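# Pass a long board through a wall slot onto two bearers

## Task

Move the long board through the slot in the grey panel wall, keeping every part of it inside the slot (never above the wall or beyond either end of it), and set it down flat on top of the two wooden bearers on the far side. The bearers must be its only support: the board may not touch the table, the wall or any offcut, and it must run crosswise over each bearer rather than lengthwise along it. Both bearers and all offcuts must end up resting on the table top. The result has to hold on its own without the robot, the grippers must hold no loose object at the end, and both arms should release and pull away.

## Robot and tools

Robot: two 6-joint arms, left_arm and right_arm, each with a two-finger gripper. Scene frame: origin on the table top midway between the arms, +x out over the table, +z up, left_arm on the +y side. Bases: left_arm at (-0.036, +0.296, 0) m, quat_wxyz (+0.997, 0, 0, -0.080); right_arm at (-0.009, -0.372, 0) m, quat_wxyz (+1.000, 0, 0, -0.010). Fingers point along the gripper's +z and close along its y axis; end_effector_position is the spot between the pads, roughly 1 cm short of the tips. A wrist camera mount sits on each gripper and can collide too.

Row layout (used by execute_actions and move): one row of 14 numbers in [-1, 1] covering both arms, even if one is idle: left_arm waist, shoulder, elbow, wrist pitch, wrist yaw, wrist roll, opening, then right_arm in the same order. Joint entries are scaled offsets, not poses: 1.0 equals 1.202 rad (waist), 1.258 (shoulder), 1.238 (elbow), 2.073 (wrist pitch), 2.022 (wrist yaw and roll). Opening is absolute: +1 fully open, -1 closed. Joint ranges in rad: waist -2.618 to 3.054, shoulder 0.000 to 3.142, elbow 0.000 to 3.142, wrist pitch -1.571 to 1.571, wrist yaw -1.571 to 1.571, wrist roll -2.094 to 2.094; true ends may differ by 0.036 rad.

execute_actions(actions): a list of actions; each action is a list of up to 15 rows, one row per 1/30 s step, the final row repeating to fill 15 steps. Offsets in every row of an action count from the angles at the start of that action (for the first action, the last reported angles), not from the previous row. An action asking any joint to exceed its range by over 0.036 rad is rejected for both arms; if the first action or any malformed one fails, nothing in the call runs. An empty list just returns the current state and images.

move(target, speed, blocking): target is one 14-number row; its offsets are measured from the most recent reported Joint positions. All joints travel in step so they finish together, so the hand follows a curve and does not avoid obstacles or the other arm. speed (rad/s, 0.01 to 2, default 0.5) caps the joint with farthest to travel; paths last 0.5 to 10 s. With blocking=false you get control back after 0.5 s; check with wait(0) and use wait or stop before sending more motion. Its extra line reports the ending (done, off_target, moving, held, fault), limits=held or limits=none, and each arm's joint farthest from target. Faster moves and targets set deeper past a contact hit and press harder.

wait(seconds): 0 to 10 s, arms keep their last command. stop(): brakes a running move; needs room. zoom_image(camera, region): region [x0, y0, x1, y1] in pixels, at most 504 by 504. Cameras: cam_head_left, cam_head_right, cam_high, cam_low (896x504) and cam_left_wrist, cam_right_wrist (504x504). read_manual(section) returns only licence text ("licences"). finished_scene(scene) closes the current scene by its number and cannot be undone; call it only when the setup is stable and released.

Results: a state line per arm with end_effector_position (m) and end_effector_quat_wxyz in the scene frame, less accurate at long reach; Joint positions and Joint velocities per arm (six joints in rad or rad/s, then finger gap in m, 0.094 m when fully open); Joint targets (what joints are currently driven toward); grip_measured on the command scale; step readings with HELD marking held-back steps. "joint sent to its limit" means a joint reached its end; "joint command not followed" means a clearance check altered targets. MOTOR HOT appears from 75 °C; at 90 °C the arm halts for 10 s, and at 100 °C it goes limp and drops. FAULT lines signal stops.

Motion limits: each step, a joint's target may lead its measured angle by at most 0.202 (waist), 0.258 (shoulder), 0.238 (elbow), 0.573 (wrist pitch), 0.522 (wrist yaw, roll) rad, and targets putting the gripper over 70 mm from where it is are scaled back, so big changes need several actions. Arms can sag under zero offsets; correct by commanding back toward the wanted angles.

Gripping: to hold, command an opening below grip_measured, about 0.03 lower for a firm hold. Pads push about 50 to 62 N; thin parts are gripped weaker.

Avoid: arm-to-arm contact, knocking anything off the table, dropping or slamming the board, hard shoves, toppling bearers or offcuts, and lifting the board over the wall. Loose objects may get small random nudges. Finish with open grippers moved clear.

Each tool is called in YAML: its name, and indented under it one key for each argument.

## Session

execute_actions:
  actions: []

Scene clock: 0.00 s.
left_arm: end_effector_position=(+0.2651, +0.2282, +0.1534) grip_measured=+1.000 end_effector_quat_wxyz=(+0.111, +0.244, +0.916, +0.299) | right_arm: end_effector_position=(+0.2840, -0.5856, +0.2815) grip_measured=+1.000 end_effector_quat_wxyz=(+0.222, +0.482, +0.846, -0.052)
Joint names: [waist, shoulder, elbow, wrist pitch, wrist yaw, wrist roll]
Joint positions: left_arm=[-0.42   1.615  1.309 -1.238 -0.648 -0.05   0.094] | right_arm=[-0.581  1.619  1.883 -1.38   0.064  0.419  0.094]
Joint velocities: left_arm=[ 0.007 -0.012 -0.007  0.022 -0.037 -0.037  0.   ] | right_arm=[-0.002 -0.002 -0.012 -0.007 -0.022 -0.007  0.   ]
Motor temperatures (°C, as the motors report them): left_arm=[16 17 16 18 15 14] | right_arm=[17 20 15 17 14 16]
Joint targets: left_arm=[-0.420 1.609 1.316 -1.236 -0.657 -0.055] | right_arm=[-0.581 1.612 1.890 -1.379 0.070 0.417]

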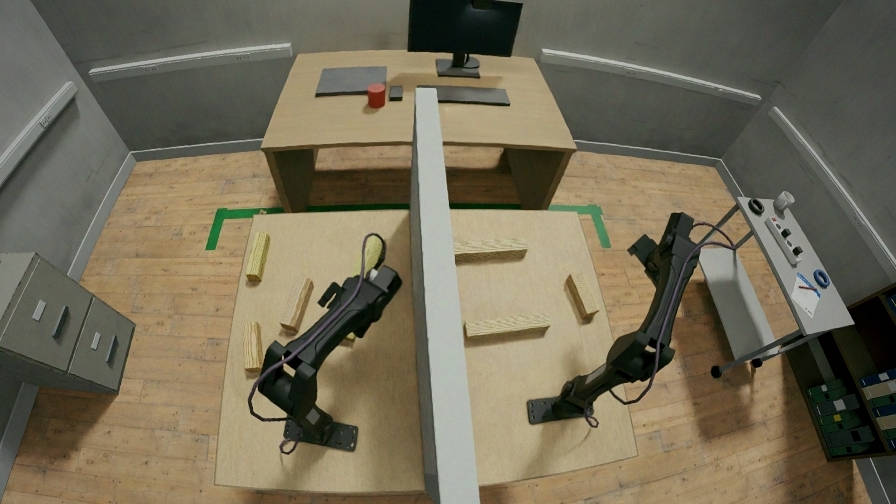

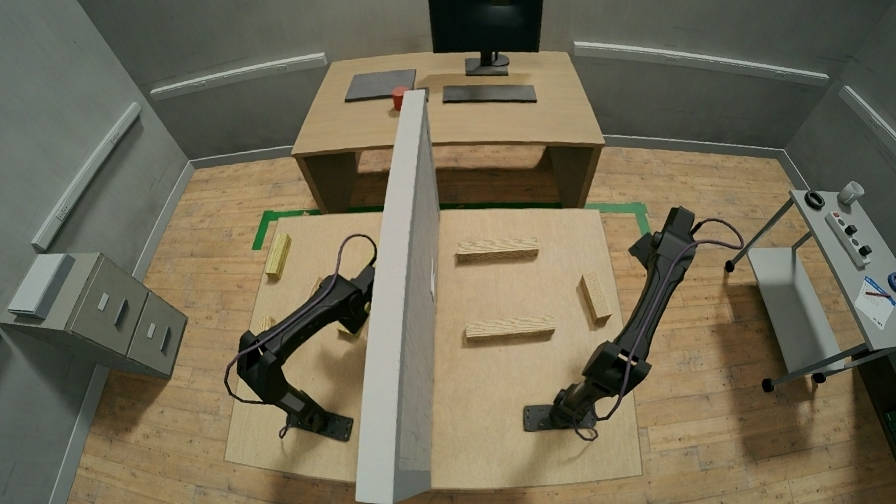

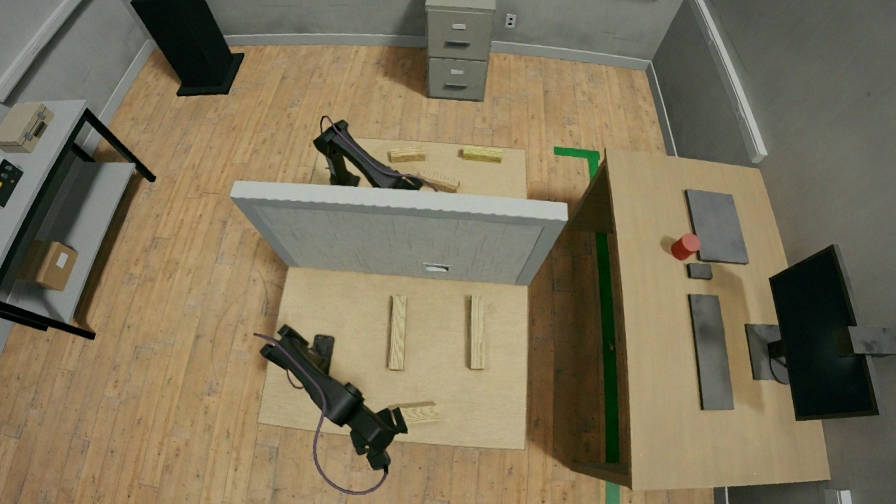

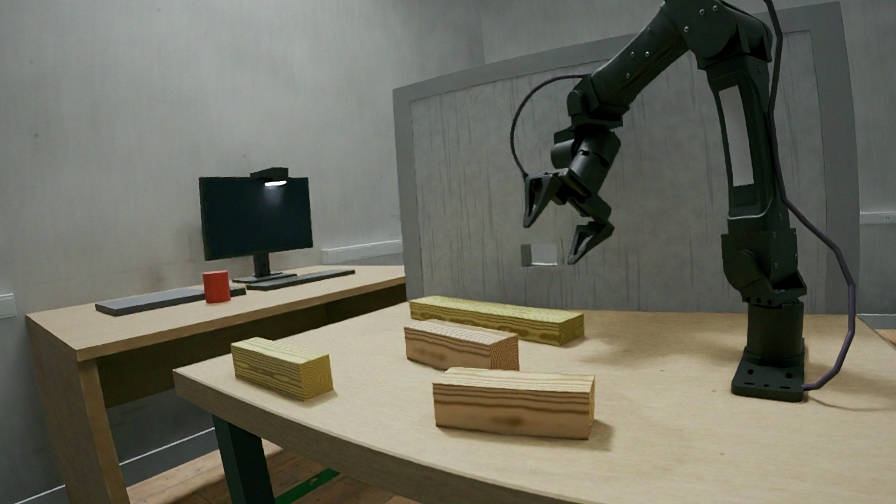

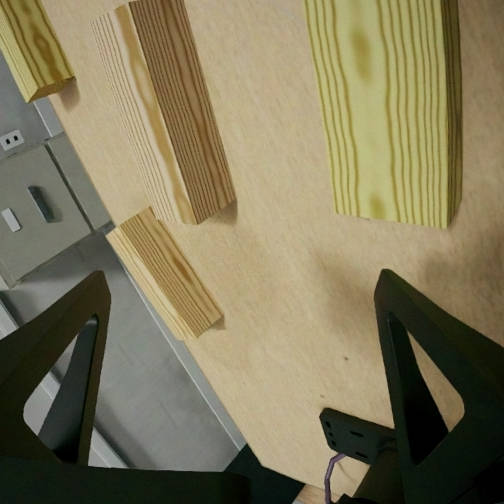

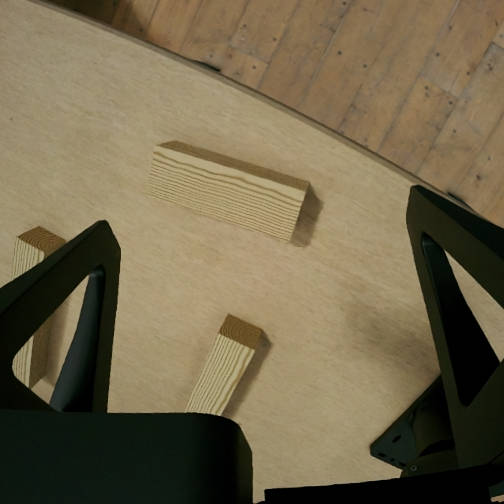

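zoom_image:
  camera: "cam_low"
  region: [380, 220, 640, 360]

zoom_image:
  camera: "cam_head_left"
  region: [200, 190, 660, 500]

zoom_image:
  camera: "cam_high"
  region: [240, 120, 580, 470]

Region (380, 220, 640, 360) of cam_low's 896x504 image, scaled by 1.938, with more detail than that image has; it fills the top 271 rows of this view, and the rest is white.

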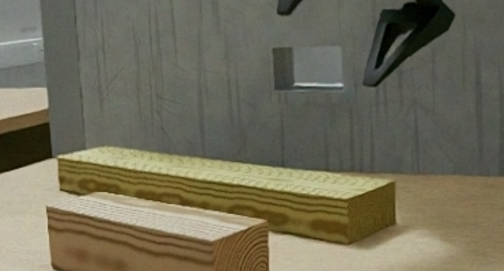

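Region (200, 190, 660, 500) of cam_head_left's 896x504 image, scaled by 1.096, with more detail than that image has; it fills the top 340 rows of this view, and the rest is white.

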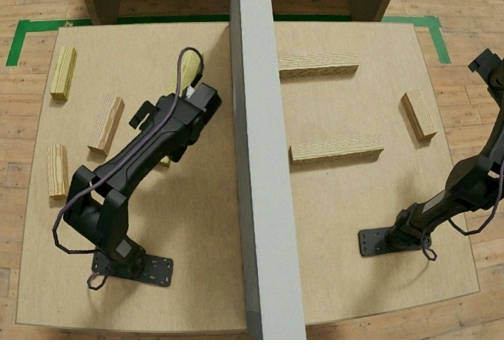

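Region (240, 120, 580, 470) of cam_high's 896x504 image, scaled by 1.440, with more detail than that image has; it fills the left 490 columns of this view, and the rest is white.

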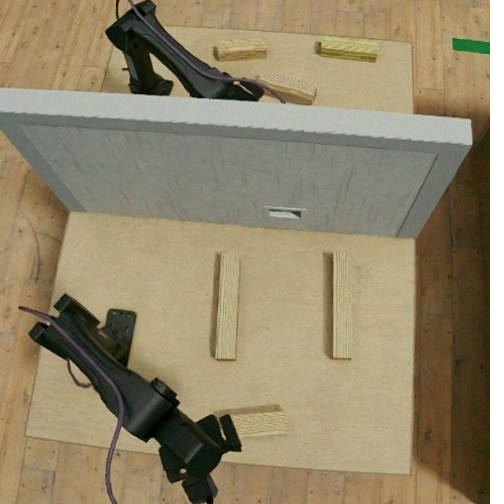

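move:
  target: [0.2924,-0.1948,-0.3352,0.3497,0.3526,0.0791,1.0,0.8444,0.3736,0.1511,0.0439,-0.2710,-0.7601,1.0]
  speed: 1.3

Scene clock: 7.43 s.
left_arm: end_effector_position=(+0.3042, +0.2047, +0.1080) grip_measured=+1.000 end_effector_quat_wxyz=(+0.276, +0.171, +0.945, -0.044) | right_arm: end_effector_position=(+0.3690, -0.1154, +0.1727) grip_measured=+1.000 end_effector_quat_wxyz=(-0.181, +0.689, -0.680, -0.175)
Joint names: [waist, shoulder, elbow, wrist pitch, wrist yaw, wrist roll]
Joint positions: left_arm=[-0.077  1.398  0.914 -0.522  0.054  0.104  0.094] | right_arm=[ 0.442  2.087  2.041 -1.297 -0.459 -1.11   0.094]
Joint velocities: left_arm=[-0.017 -0.017  0.007 -0.022  0.022 -0.051  0.   ] | right_arm=[ 0.007 -0.002 -0.002  0.022  0.007 -0.066  0.   ]
Motor temperatures (°C, as the motors report them): left_arm=[16 18 16 18 15 14] | right_arm=[17 21 16 17 14 16]
Joint targets: left_arm=[-0.069 1.370 0.894 -0.513 0.065 0.109] | right_arm=[0.434 2.089 2.070 -1.289 -0.484 -1.118]
move: off_target (left_arm, right_arm); limits=none; left_arm: farthest joint: the shoulder, 0.028 radians from its target (0.245 radians at the start); right_arm: farthest joint: the elbow, 0.029 radians from its target (0.187 radians at the start)

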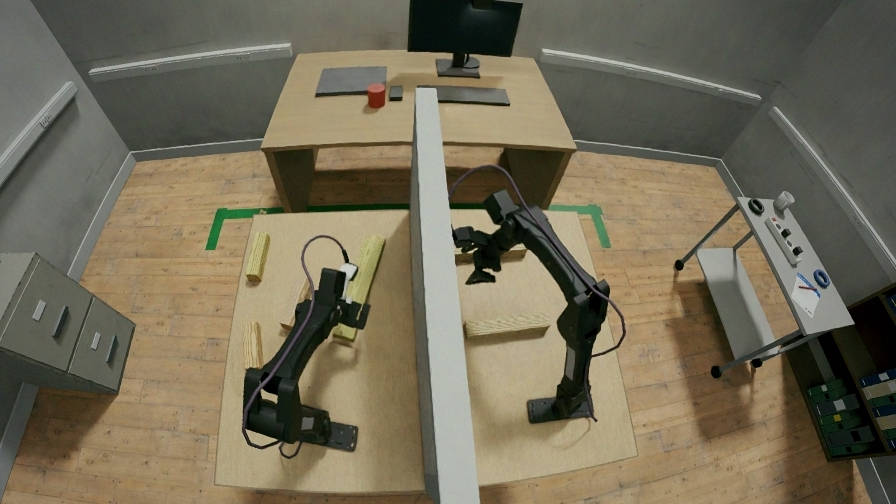

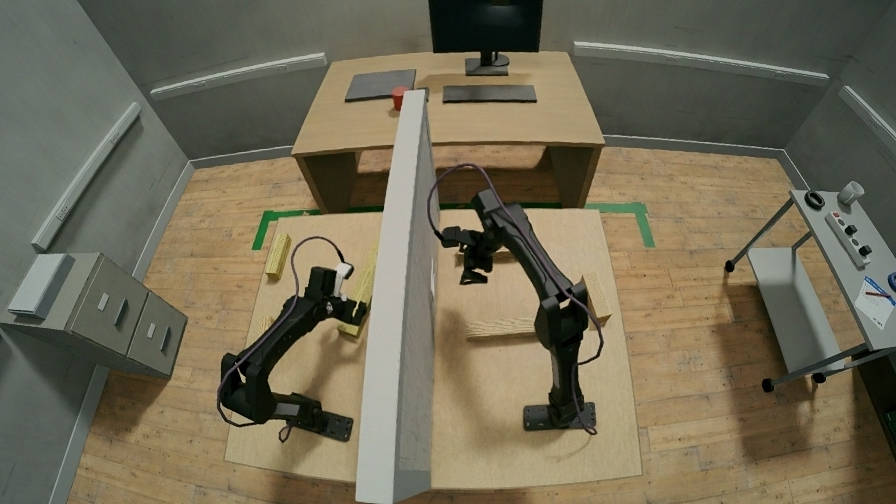

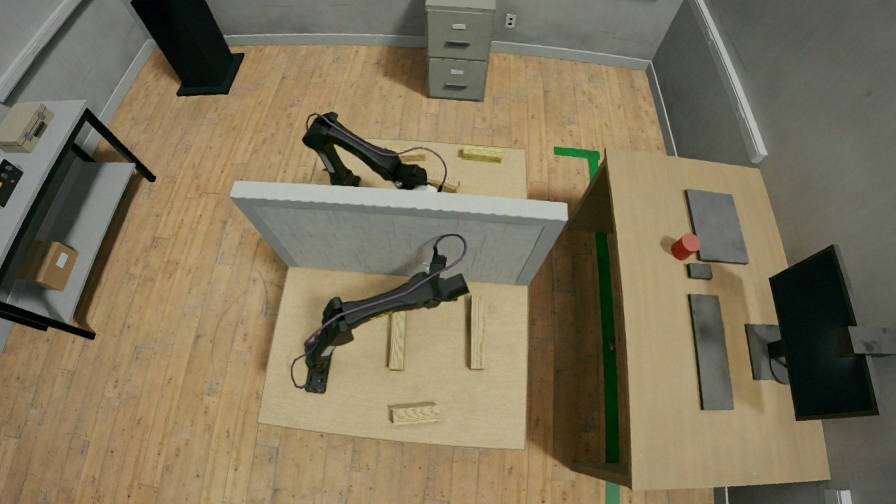

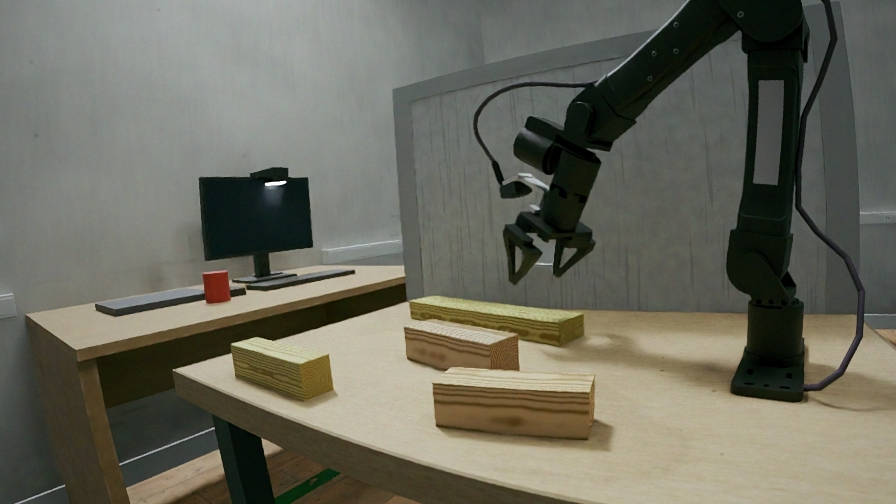

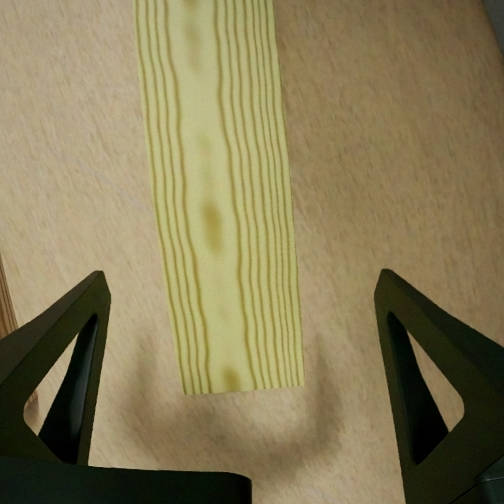

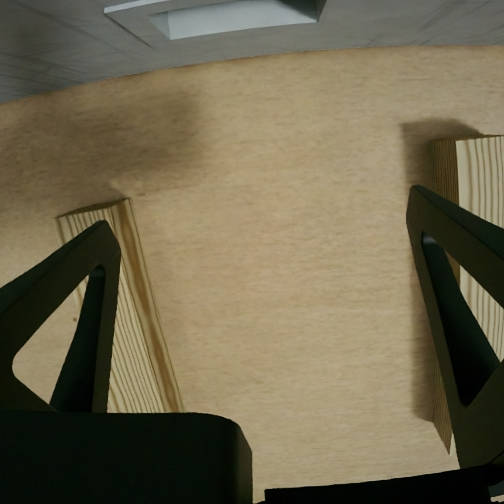

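execute_actions:
  actions:
    - [[0.0046,-0.008,-0.0162,0.0086,0.0010,-0.0042,1.0,-0.0067,0.0016,0.0234,0.0039,-0.0124,-0.0040,1.0],[0.0025,0.0014,-0.0185,0.0204,-0.0035,-0.0110,1.0,-0.0067,0.0016,0.0234,0.0039,-0.0124,-0.0040,1.0],[0.0004,0.0052,-0.0250,0.0378,-0.0080,-0.0177,1.0,-0.0067,0.0016,0.0234,0.0039,-0.0124,-0.0040,1.0],[-0.0017,0.0112,-0.0349,0.0588,-0.0124,-0.0245,1.0,-0.0067,0.0016,0.0234,0.0039,-0.0124,-0.0040,1.0],[-0.0037,0.0188,-0.0476,0.0818,-0.0169,-0.0312,1.0,-0.0067,0.0016,0.0234,0.0039,-0.0124,-0.0040,1.0],[-0.0058,0.0276,-0.0623,0.1047,-0.0213,-0.0379,1.0,-0.0067,0.0016,0.0234,0.0039,-0.0124,-0.0040,1.0],[-0.0079,0.0372,-0.0785,0.1257,-0.0258,-0.0447,1.0,-0.0067,0.0016,0.0234,0.0039,-0.0124,-0.0040,1.0],[-0.0100,0.0473,-0.0954,0.1431,-0.0302,-0.0514,1.0,-0.0067,0.0016,0.0234,0.0039,-0.0124,-0.0040,1.0],[-0.0100,0.0574,-0.1122,0.1549,-0.0302,-0.0514,1.0,-0.0067,0.0016,0.0234,0.0039,-0.0124,-0.0040,1.0],[-0.0100,0.0670,-0.1284,0.1592,-0.0302,-0.0514,1.0,-0.0067,0.0016,0.0234,0.0039,-0.0124,-0.0040,1.0],[-0.0100,0.0758,-0.1431,0.1592,-0.0302,-0.0514,1.0,-0.0067,0.0016,0.0234,0.0039,-0.0124,-0.0040,1.0],[-0.0100,0.0834,-0.1558,0.1592,-0.0302,-0.0514,1.0,-0.0067,0.0016,0.0234,0.0039,-0.0124,-0.0040,1.0],[-0.0100,0.0894,-0.1657,0.1592,-0.0302,-0.0514,1.0,-0.0067,0.0016,0.0234,0.0039,-0.0124,-0.0040,1.0],[-0.0100,0.0932,-0.1722,0.1592,-0.0302,-0.0514,1.0,-0.0067,0.0016,0.0234,0.0039,-0.0124,-0.0040,1.0],[-0.0100,0.0946,-0.1745,0.1592,-0.0302,-0.0514,1.0,-0.0067,0.0016,0.0234,0.0039,-0.0124,-0.0040,1.0]]

wait:
  seconds: 0.3

zoom_image:
  camera: "cam_low"
  region: [400, 230, 640, 360]

Scene clock: 10.83 s.
left_arm: end_effector_position=(+0.3049, +0.2131, +0.0427) grip_measured=+1.000 end_effector_quat_wxyz=(+0.275, +0.122, +0.953, -0.034) | right_arm: end_effector_position=(+0.3690, -0.1154, +0.1727) grip_measured=+1.000 end_effector_quat_wxyz=(-0.181, +0.689, -0.679, -0.175)
Joint names: [waist, shoulder, elbow, wrist pitch, wrist yaw, wrist roll]
Joint positions: left_arm=[-0.077  1.502  0.725 -0.233  0.007  0.015  0.094] | right_arm=[ 0.442  2.087  2.041 -1.297 -0.459 -1.112  0.094]
Joint velocities: left_arm=[-0.007  0.237 -0.403 -0.066 -0.11  -0.125  0.   ] | right_arm=[-0.002  0.002 -0.002  0.022 -0.066 -0.022  0.   ]
Motor temperatures (°C, as the motors report them): left_arm=[16 18 16 18 15 14] | right_arm=[17 22 16 18 14 16]
Joint targets: left_arm=[-0.089 1.517 0.698 -0.192 -0.007 0.000] | right_arm=[0.434 2.089 2.070 -1.289 -0.484 -1.118]
Step readings (joint positions):
0: left_arm=[-0.077 1.398 0.914 -0.522 0.054 0.105] | right_arm=[0.442 2.087 2.041 -1.297 -0.459 -1.111]
1: left_arm=[-0.077 1.398 0.914 -0.521 0.054 0.104] | right_arm=[0.442 2.087 2.041 -1.297 -0.459 -1.111]
2: left_arm=[-0.077 1.398 0.914 -0.517 0.054 0.101] | right_arm=[0.442 2.087 2.041 -1.297 -0.459 -1.111]
4: left_arm=[-0.077 1.398 0.907 -0.488 0.050 0.090] | right_arm=[0.442 2.087 2.041 -1.297 -0.459 -1.112]
8: left_arm=[-0.077 1.413 0.856 -0.360 0.029 0.051] | right_arm=[0.442 2.087 2.041 -1.297 -0.459 -1.112]
15: Joint positions above

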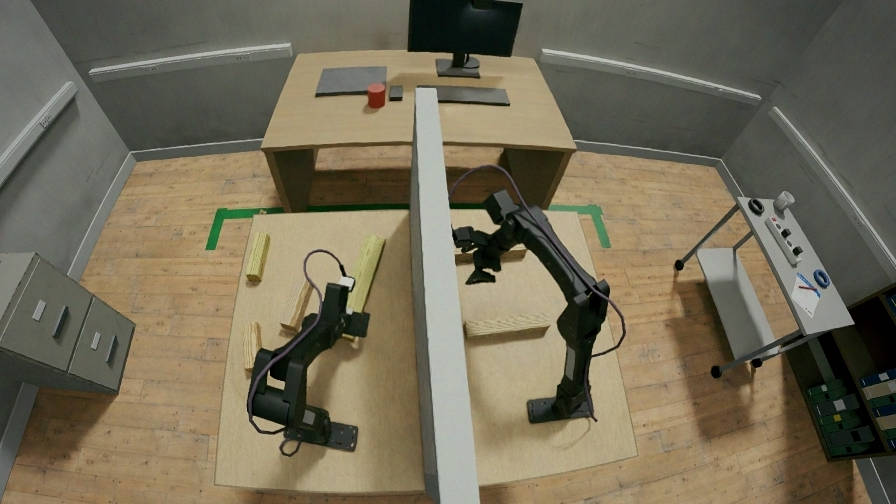

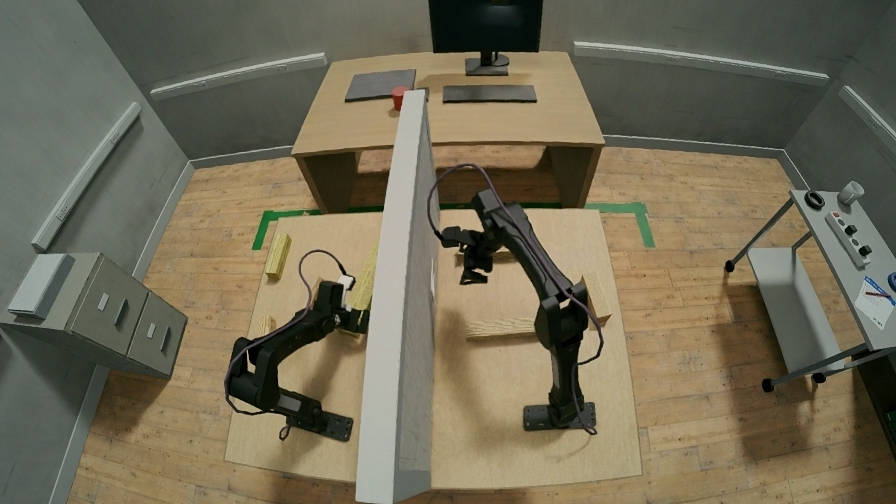

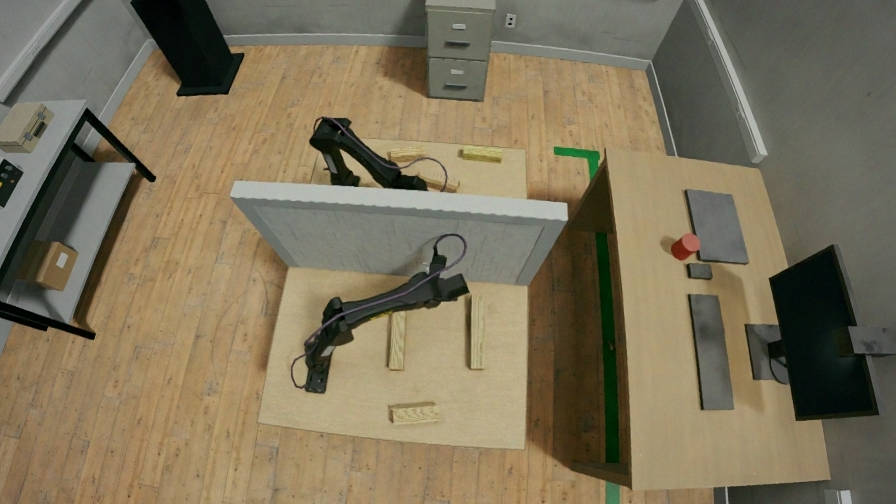

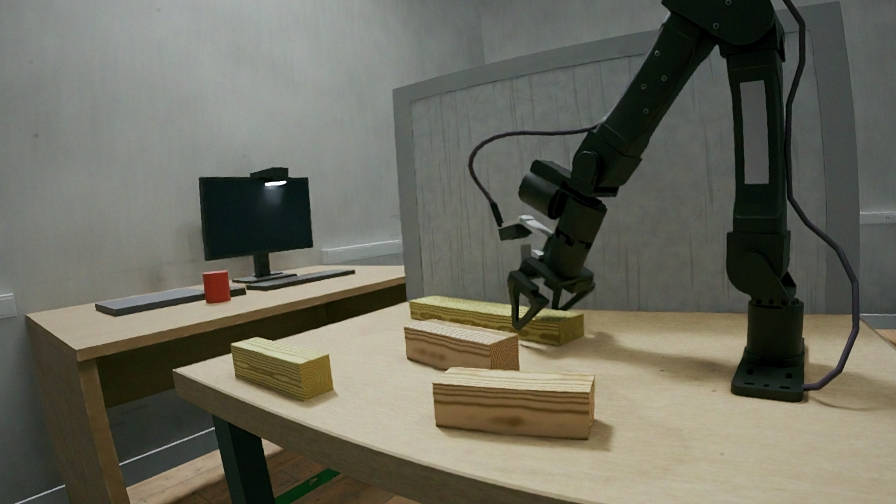

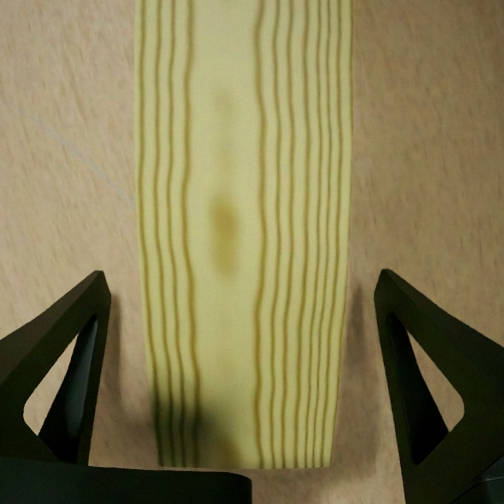

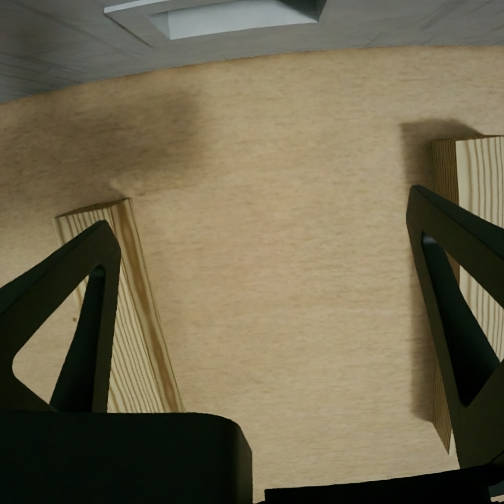

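Scene clock: 11.13 s.
left_arm: end_effector_position=(+0.3019, +0.2146, +0.0347) grip_measured=+1.000 end_effector_quat_wxyz=(+0.271, +0.118, +0.955, -0.033) | right_arm: end_effector_position=(+0.3690, -0.1154, +0.1727) grip_measured=+1.000 end_effector_quat_wxyz=(-0.181, +0.689, -0.679, -0.175)
Joint names: [waist, shoulder, elbow, wrist pitch, wrist yaw, wrist roll]
Joint positions: left_arm=[-0.077  1.514  0.704 -0.21   0.003  0.007  0.094] | right_arm=[ 0.442  2.087  2.041 -1.297 -0.459 -1.112  0.094]
Joint velocities: left_arm=[-0.027 -0.017  0.002  0.007 -0.081 -0.037  0.   ] | right_arm=[-0.012 -0.022  0.017 -0.037 -0.037 -0.007  0.   ]
Motor temperatures (°C, as the motors report them): left_arm=[16 18 16 18 15 14] | right_arm=[17 22 16 18 14 16]
Joint targets: left_arm=[-0.089 1.517 0.698 -0.192 -0.007 0.001] | right_arm=[0.434 2.089 2.070 -1.289 -0.484 -1.118]
wait: 0.30 s; no rest

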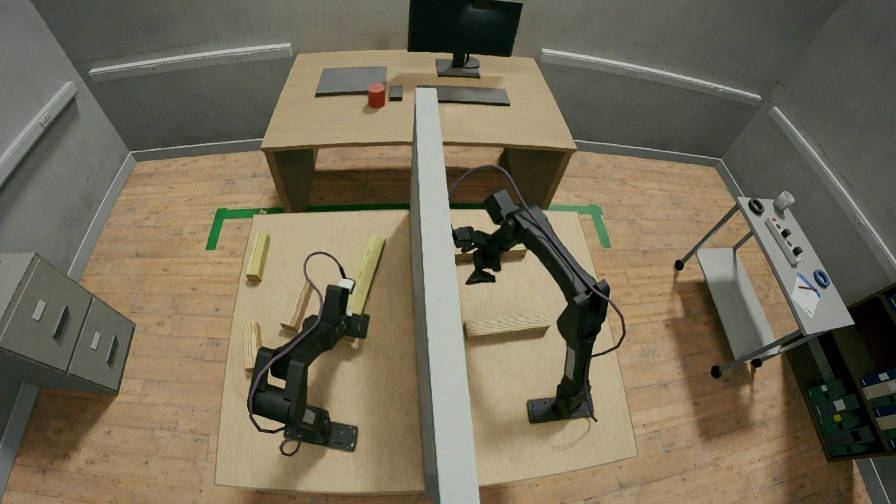

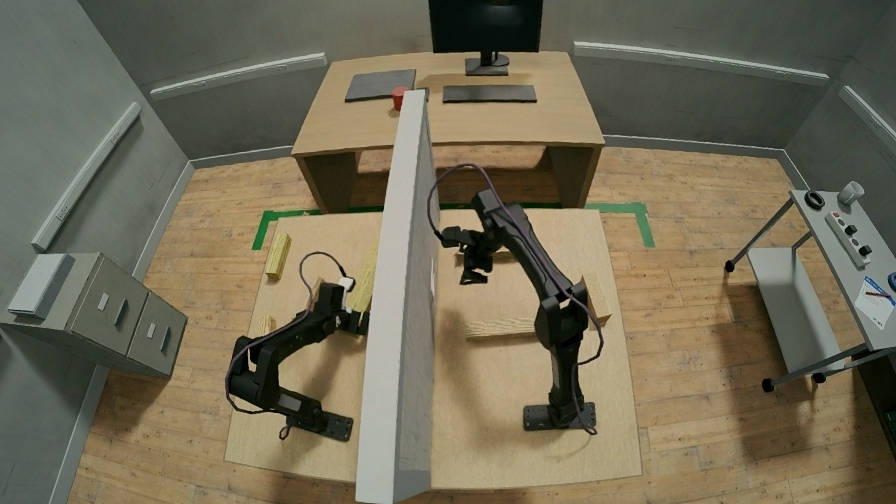

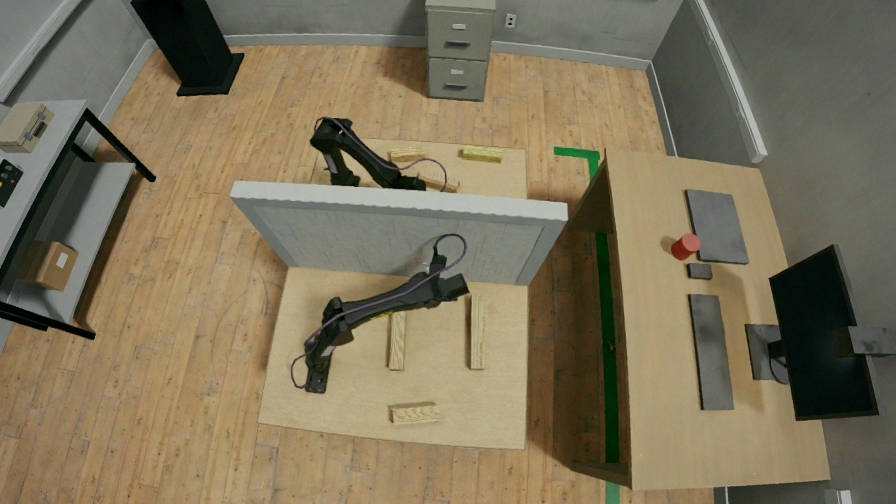

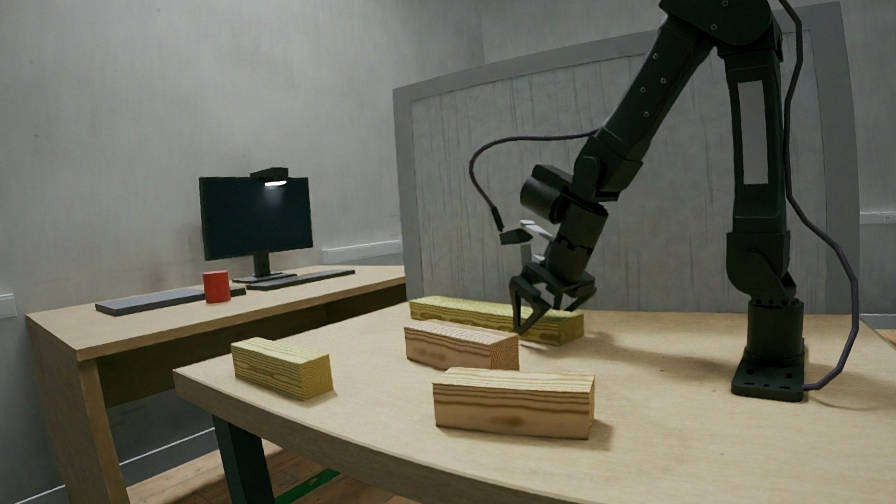

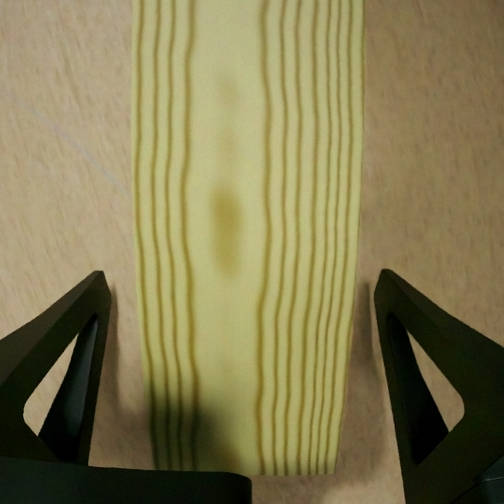

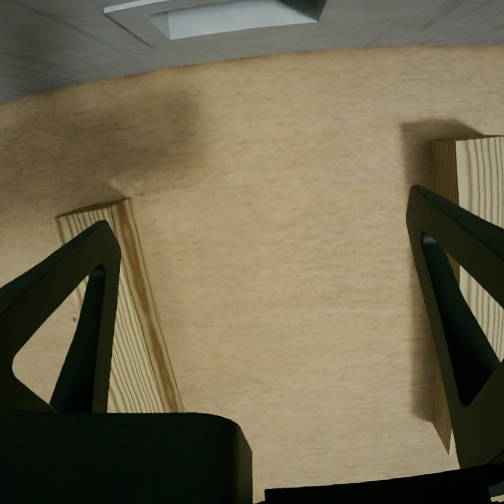

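Region (400, 230, 640, 360) of cam_low's 896x504 image, scaled by 2.100, with more detail than that image has; it fills the top 273 rows of this view, and the rest is white.

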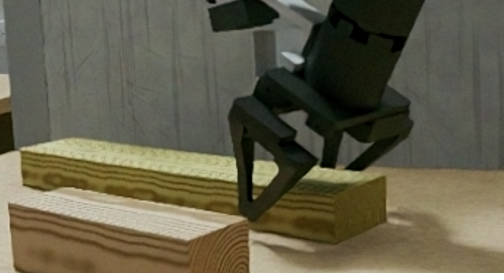

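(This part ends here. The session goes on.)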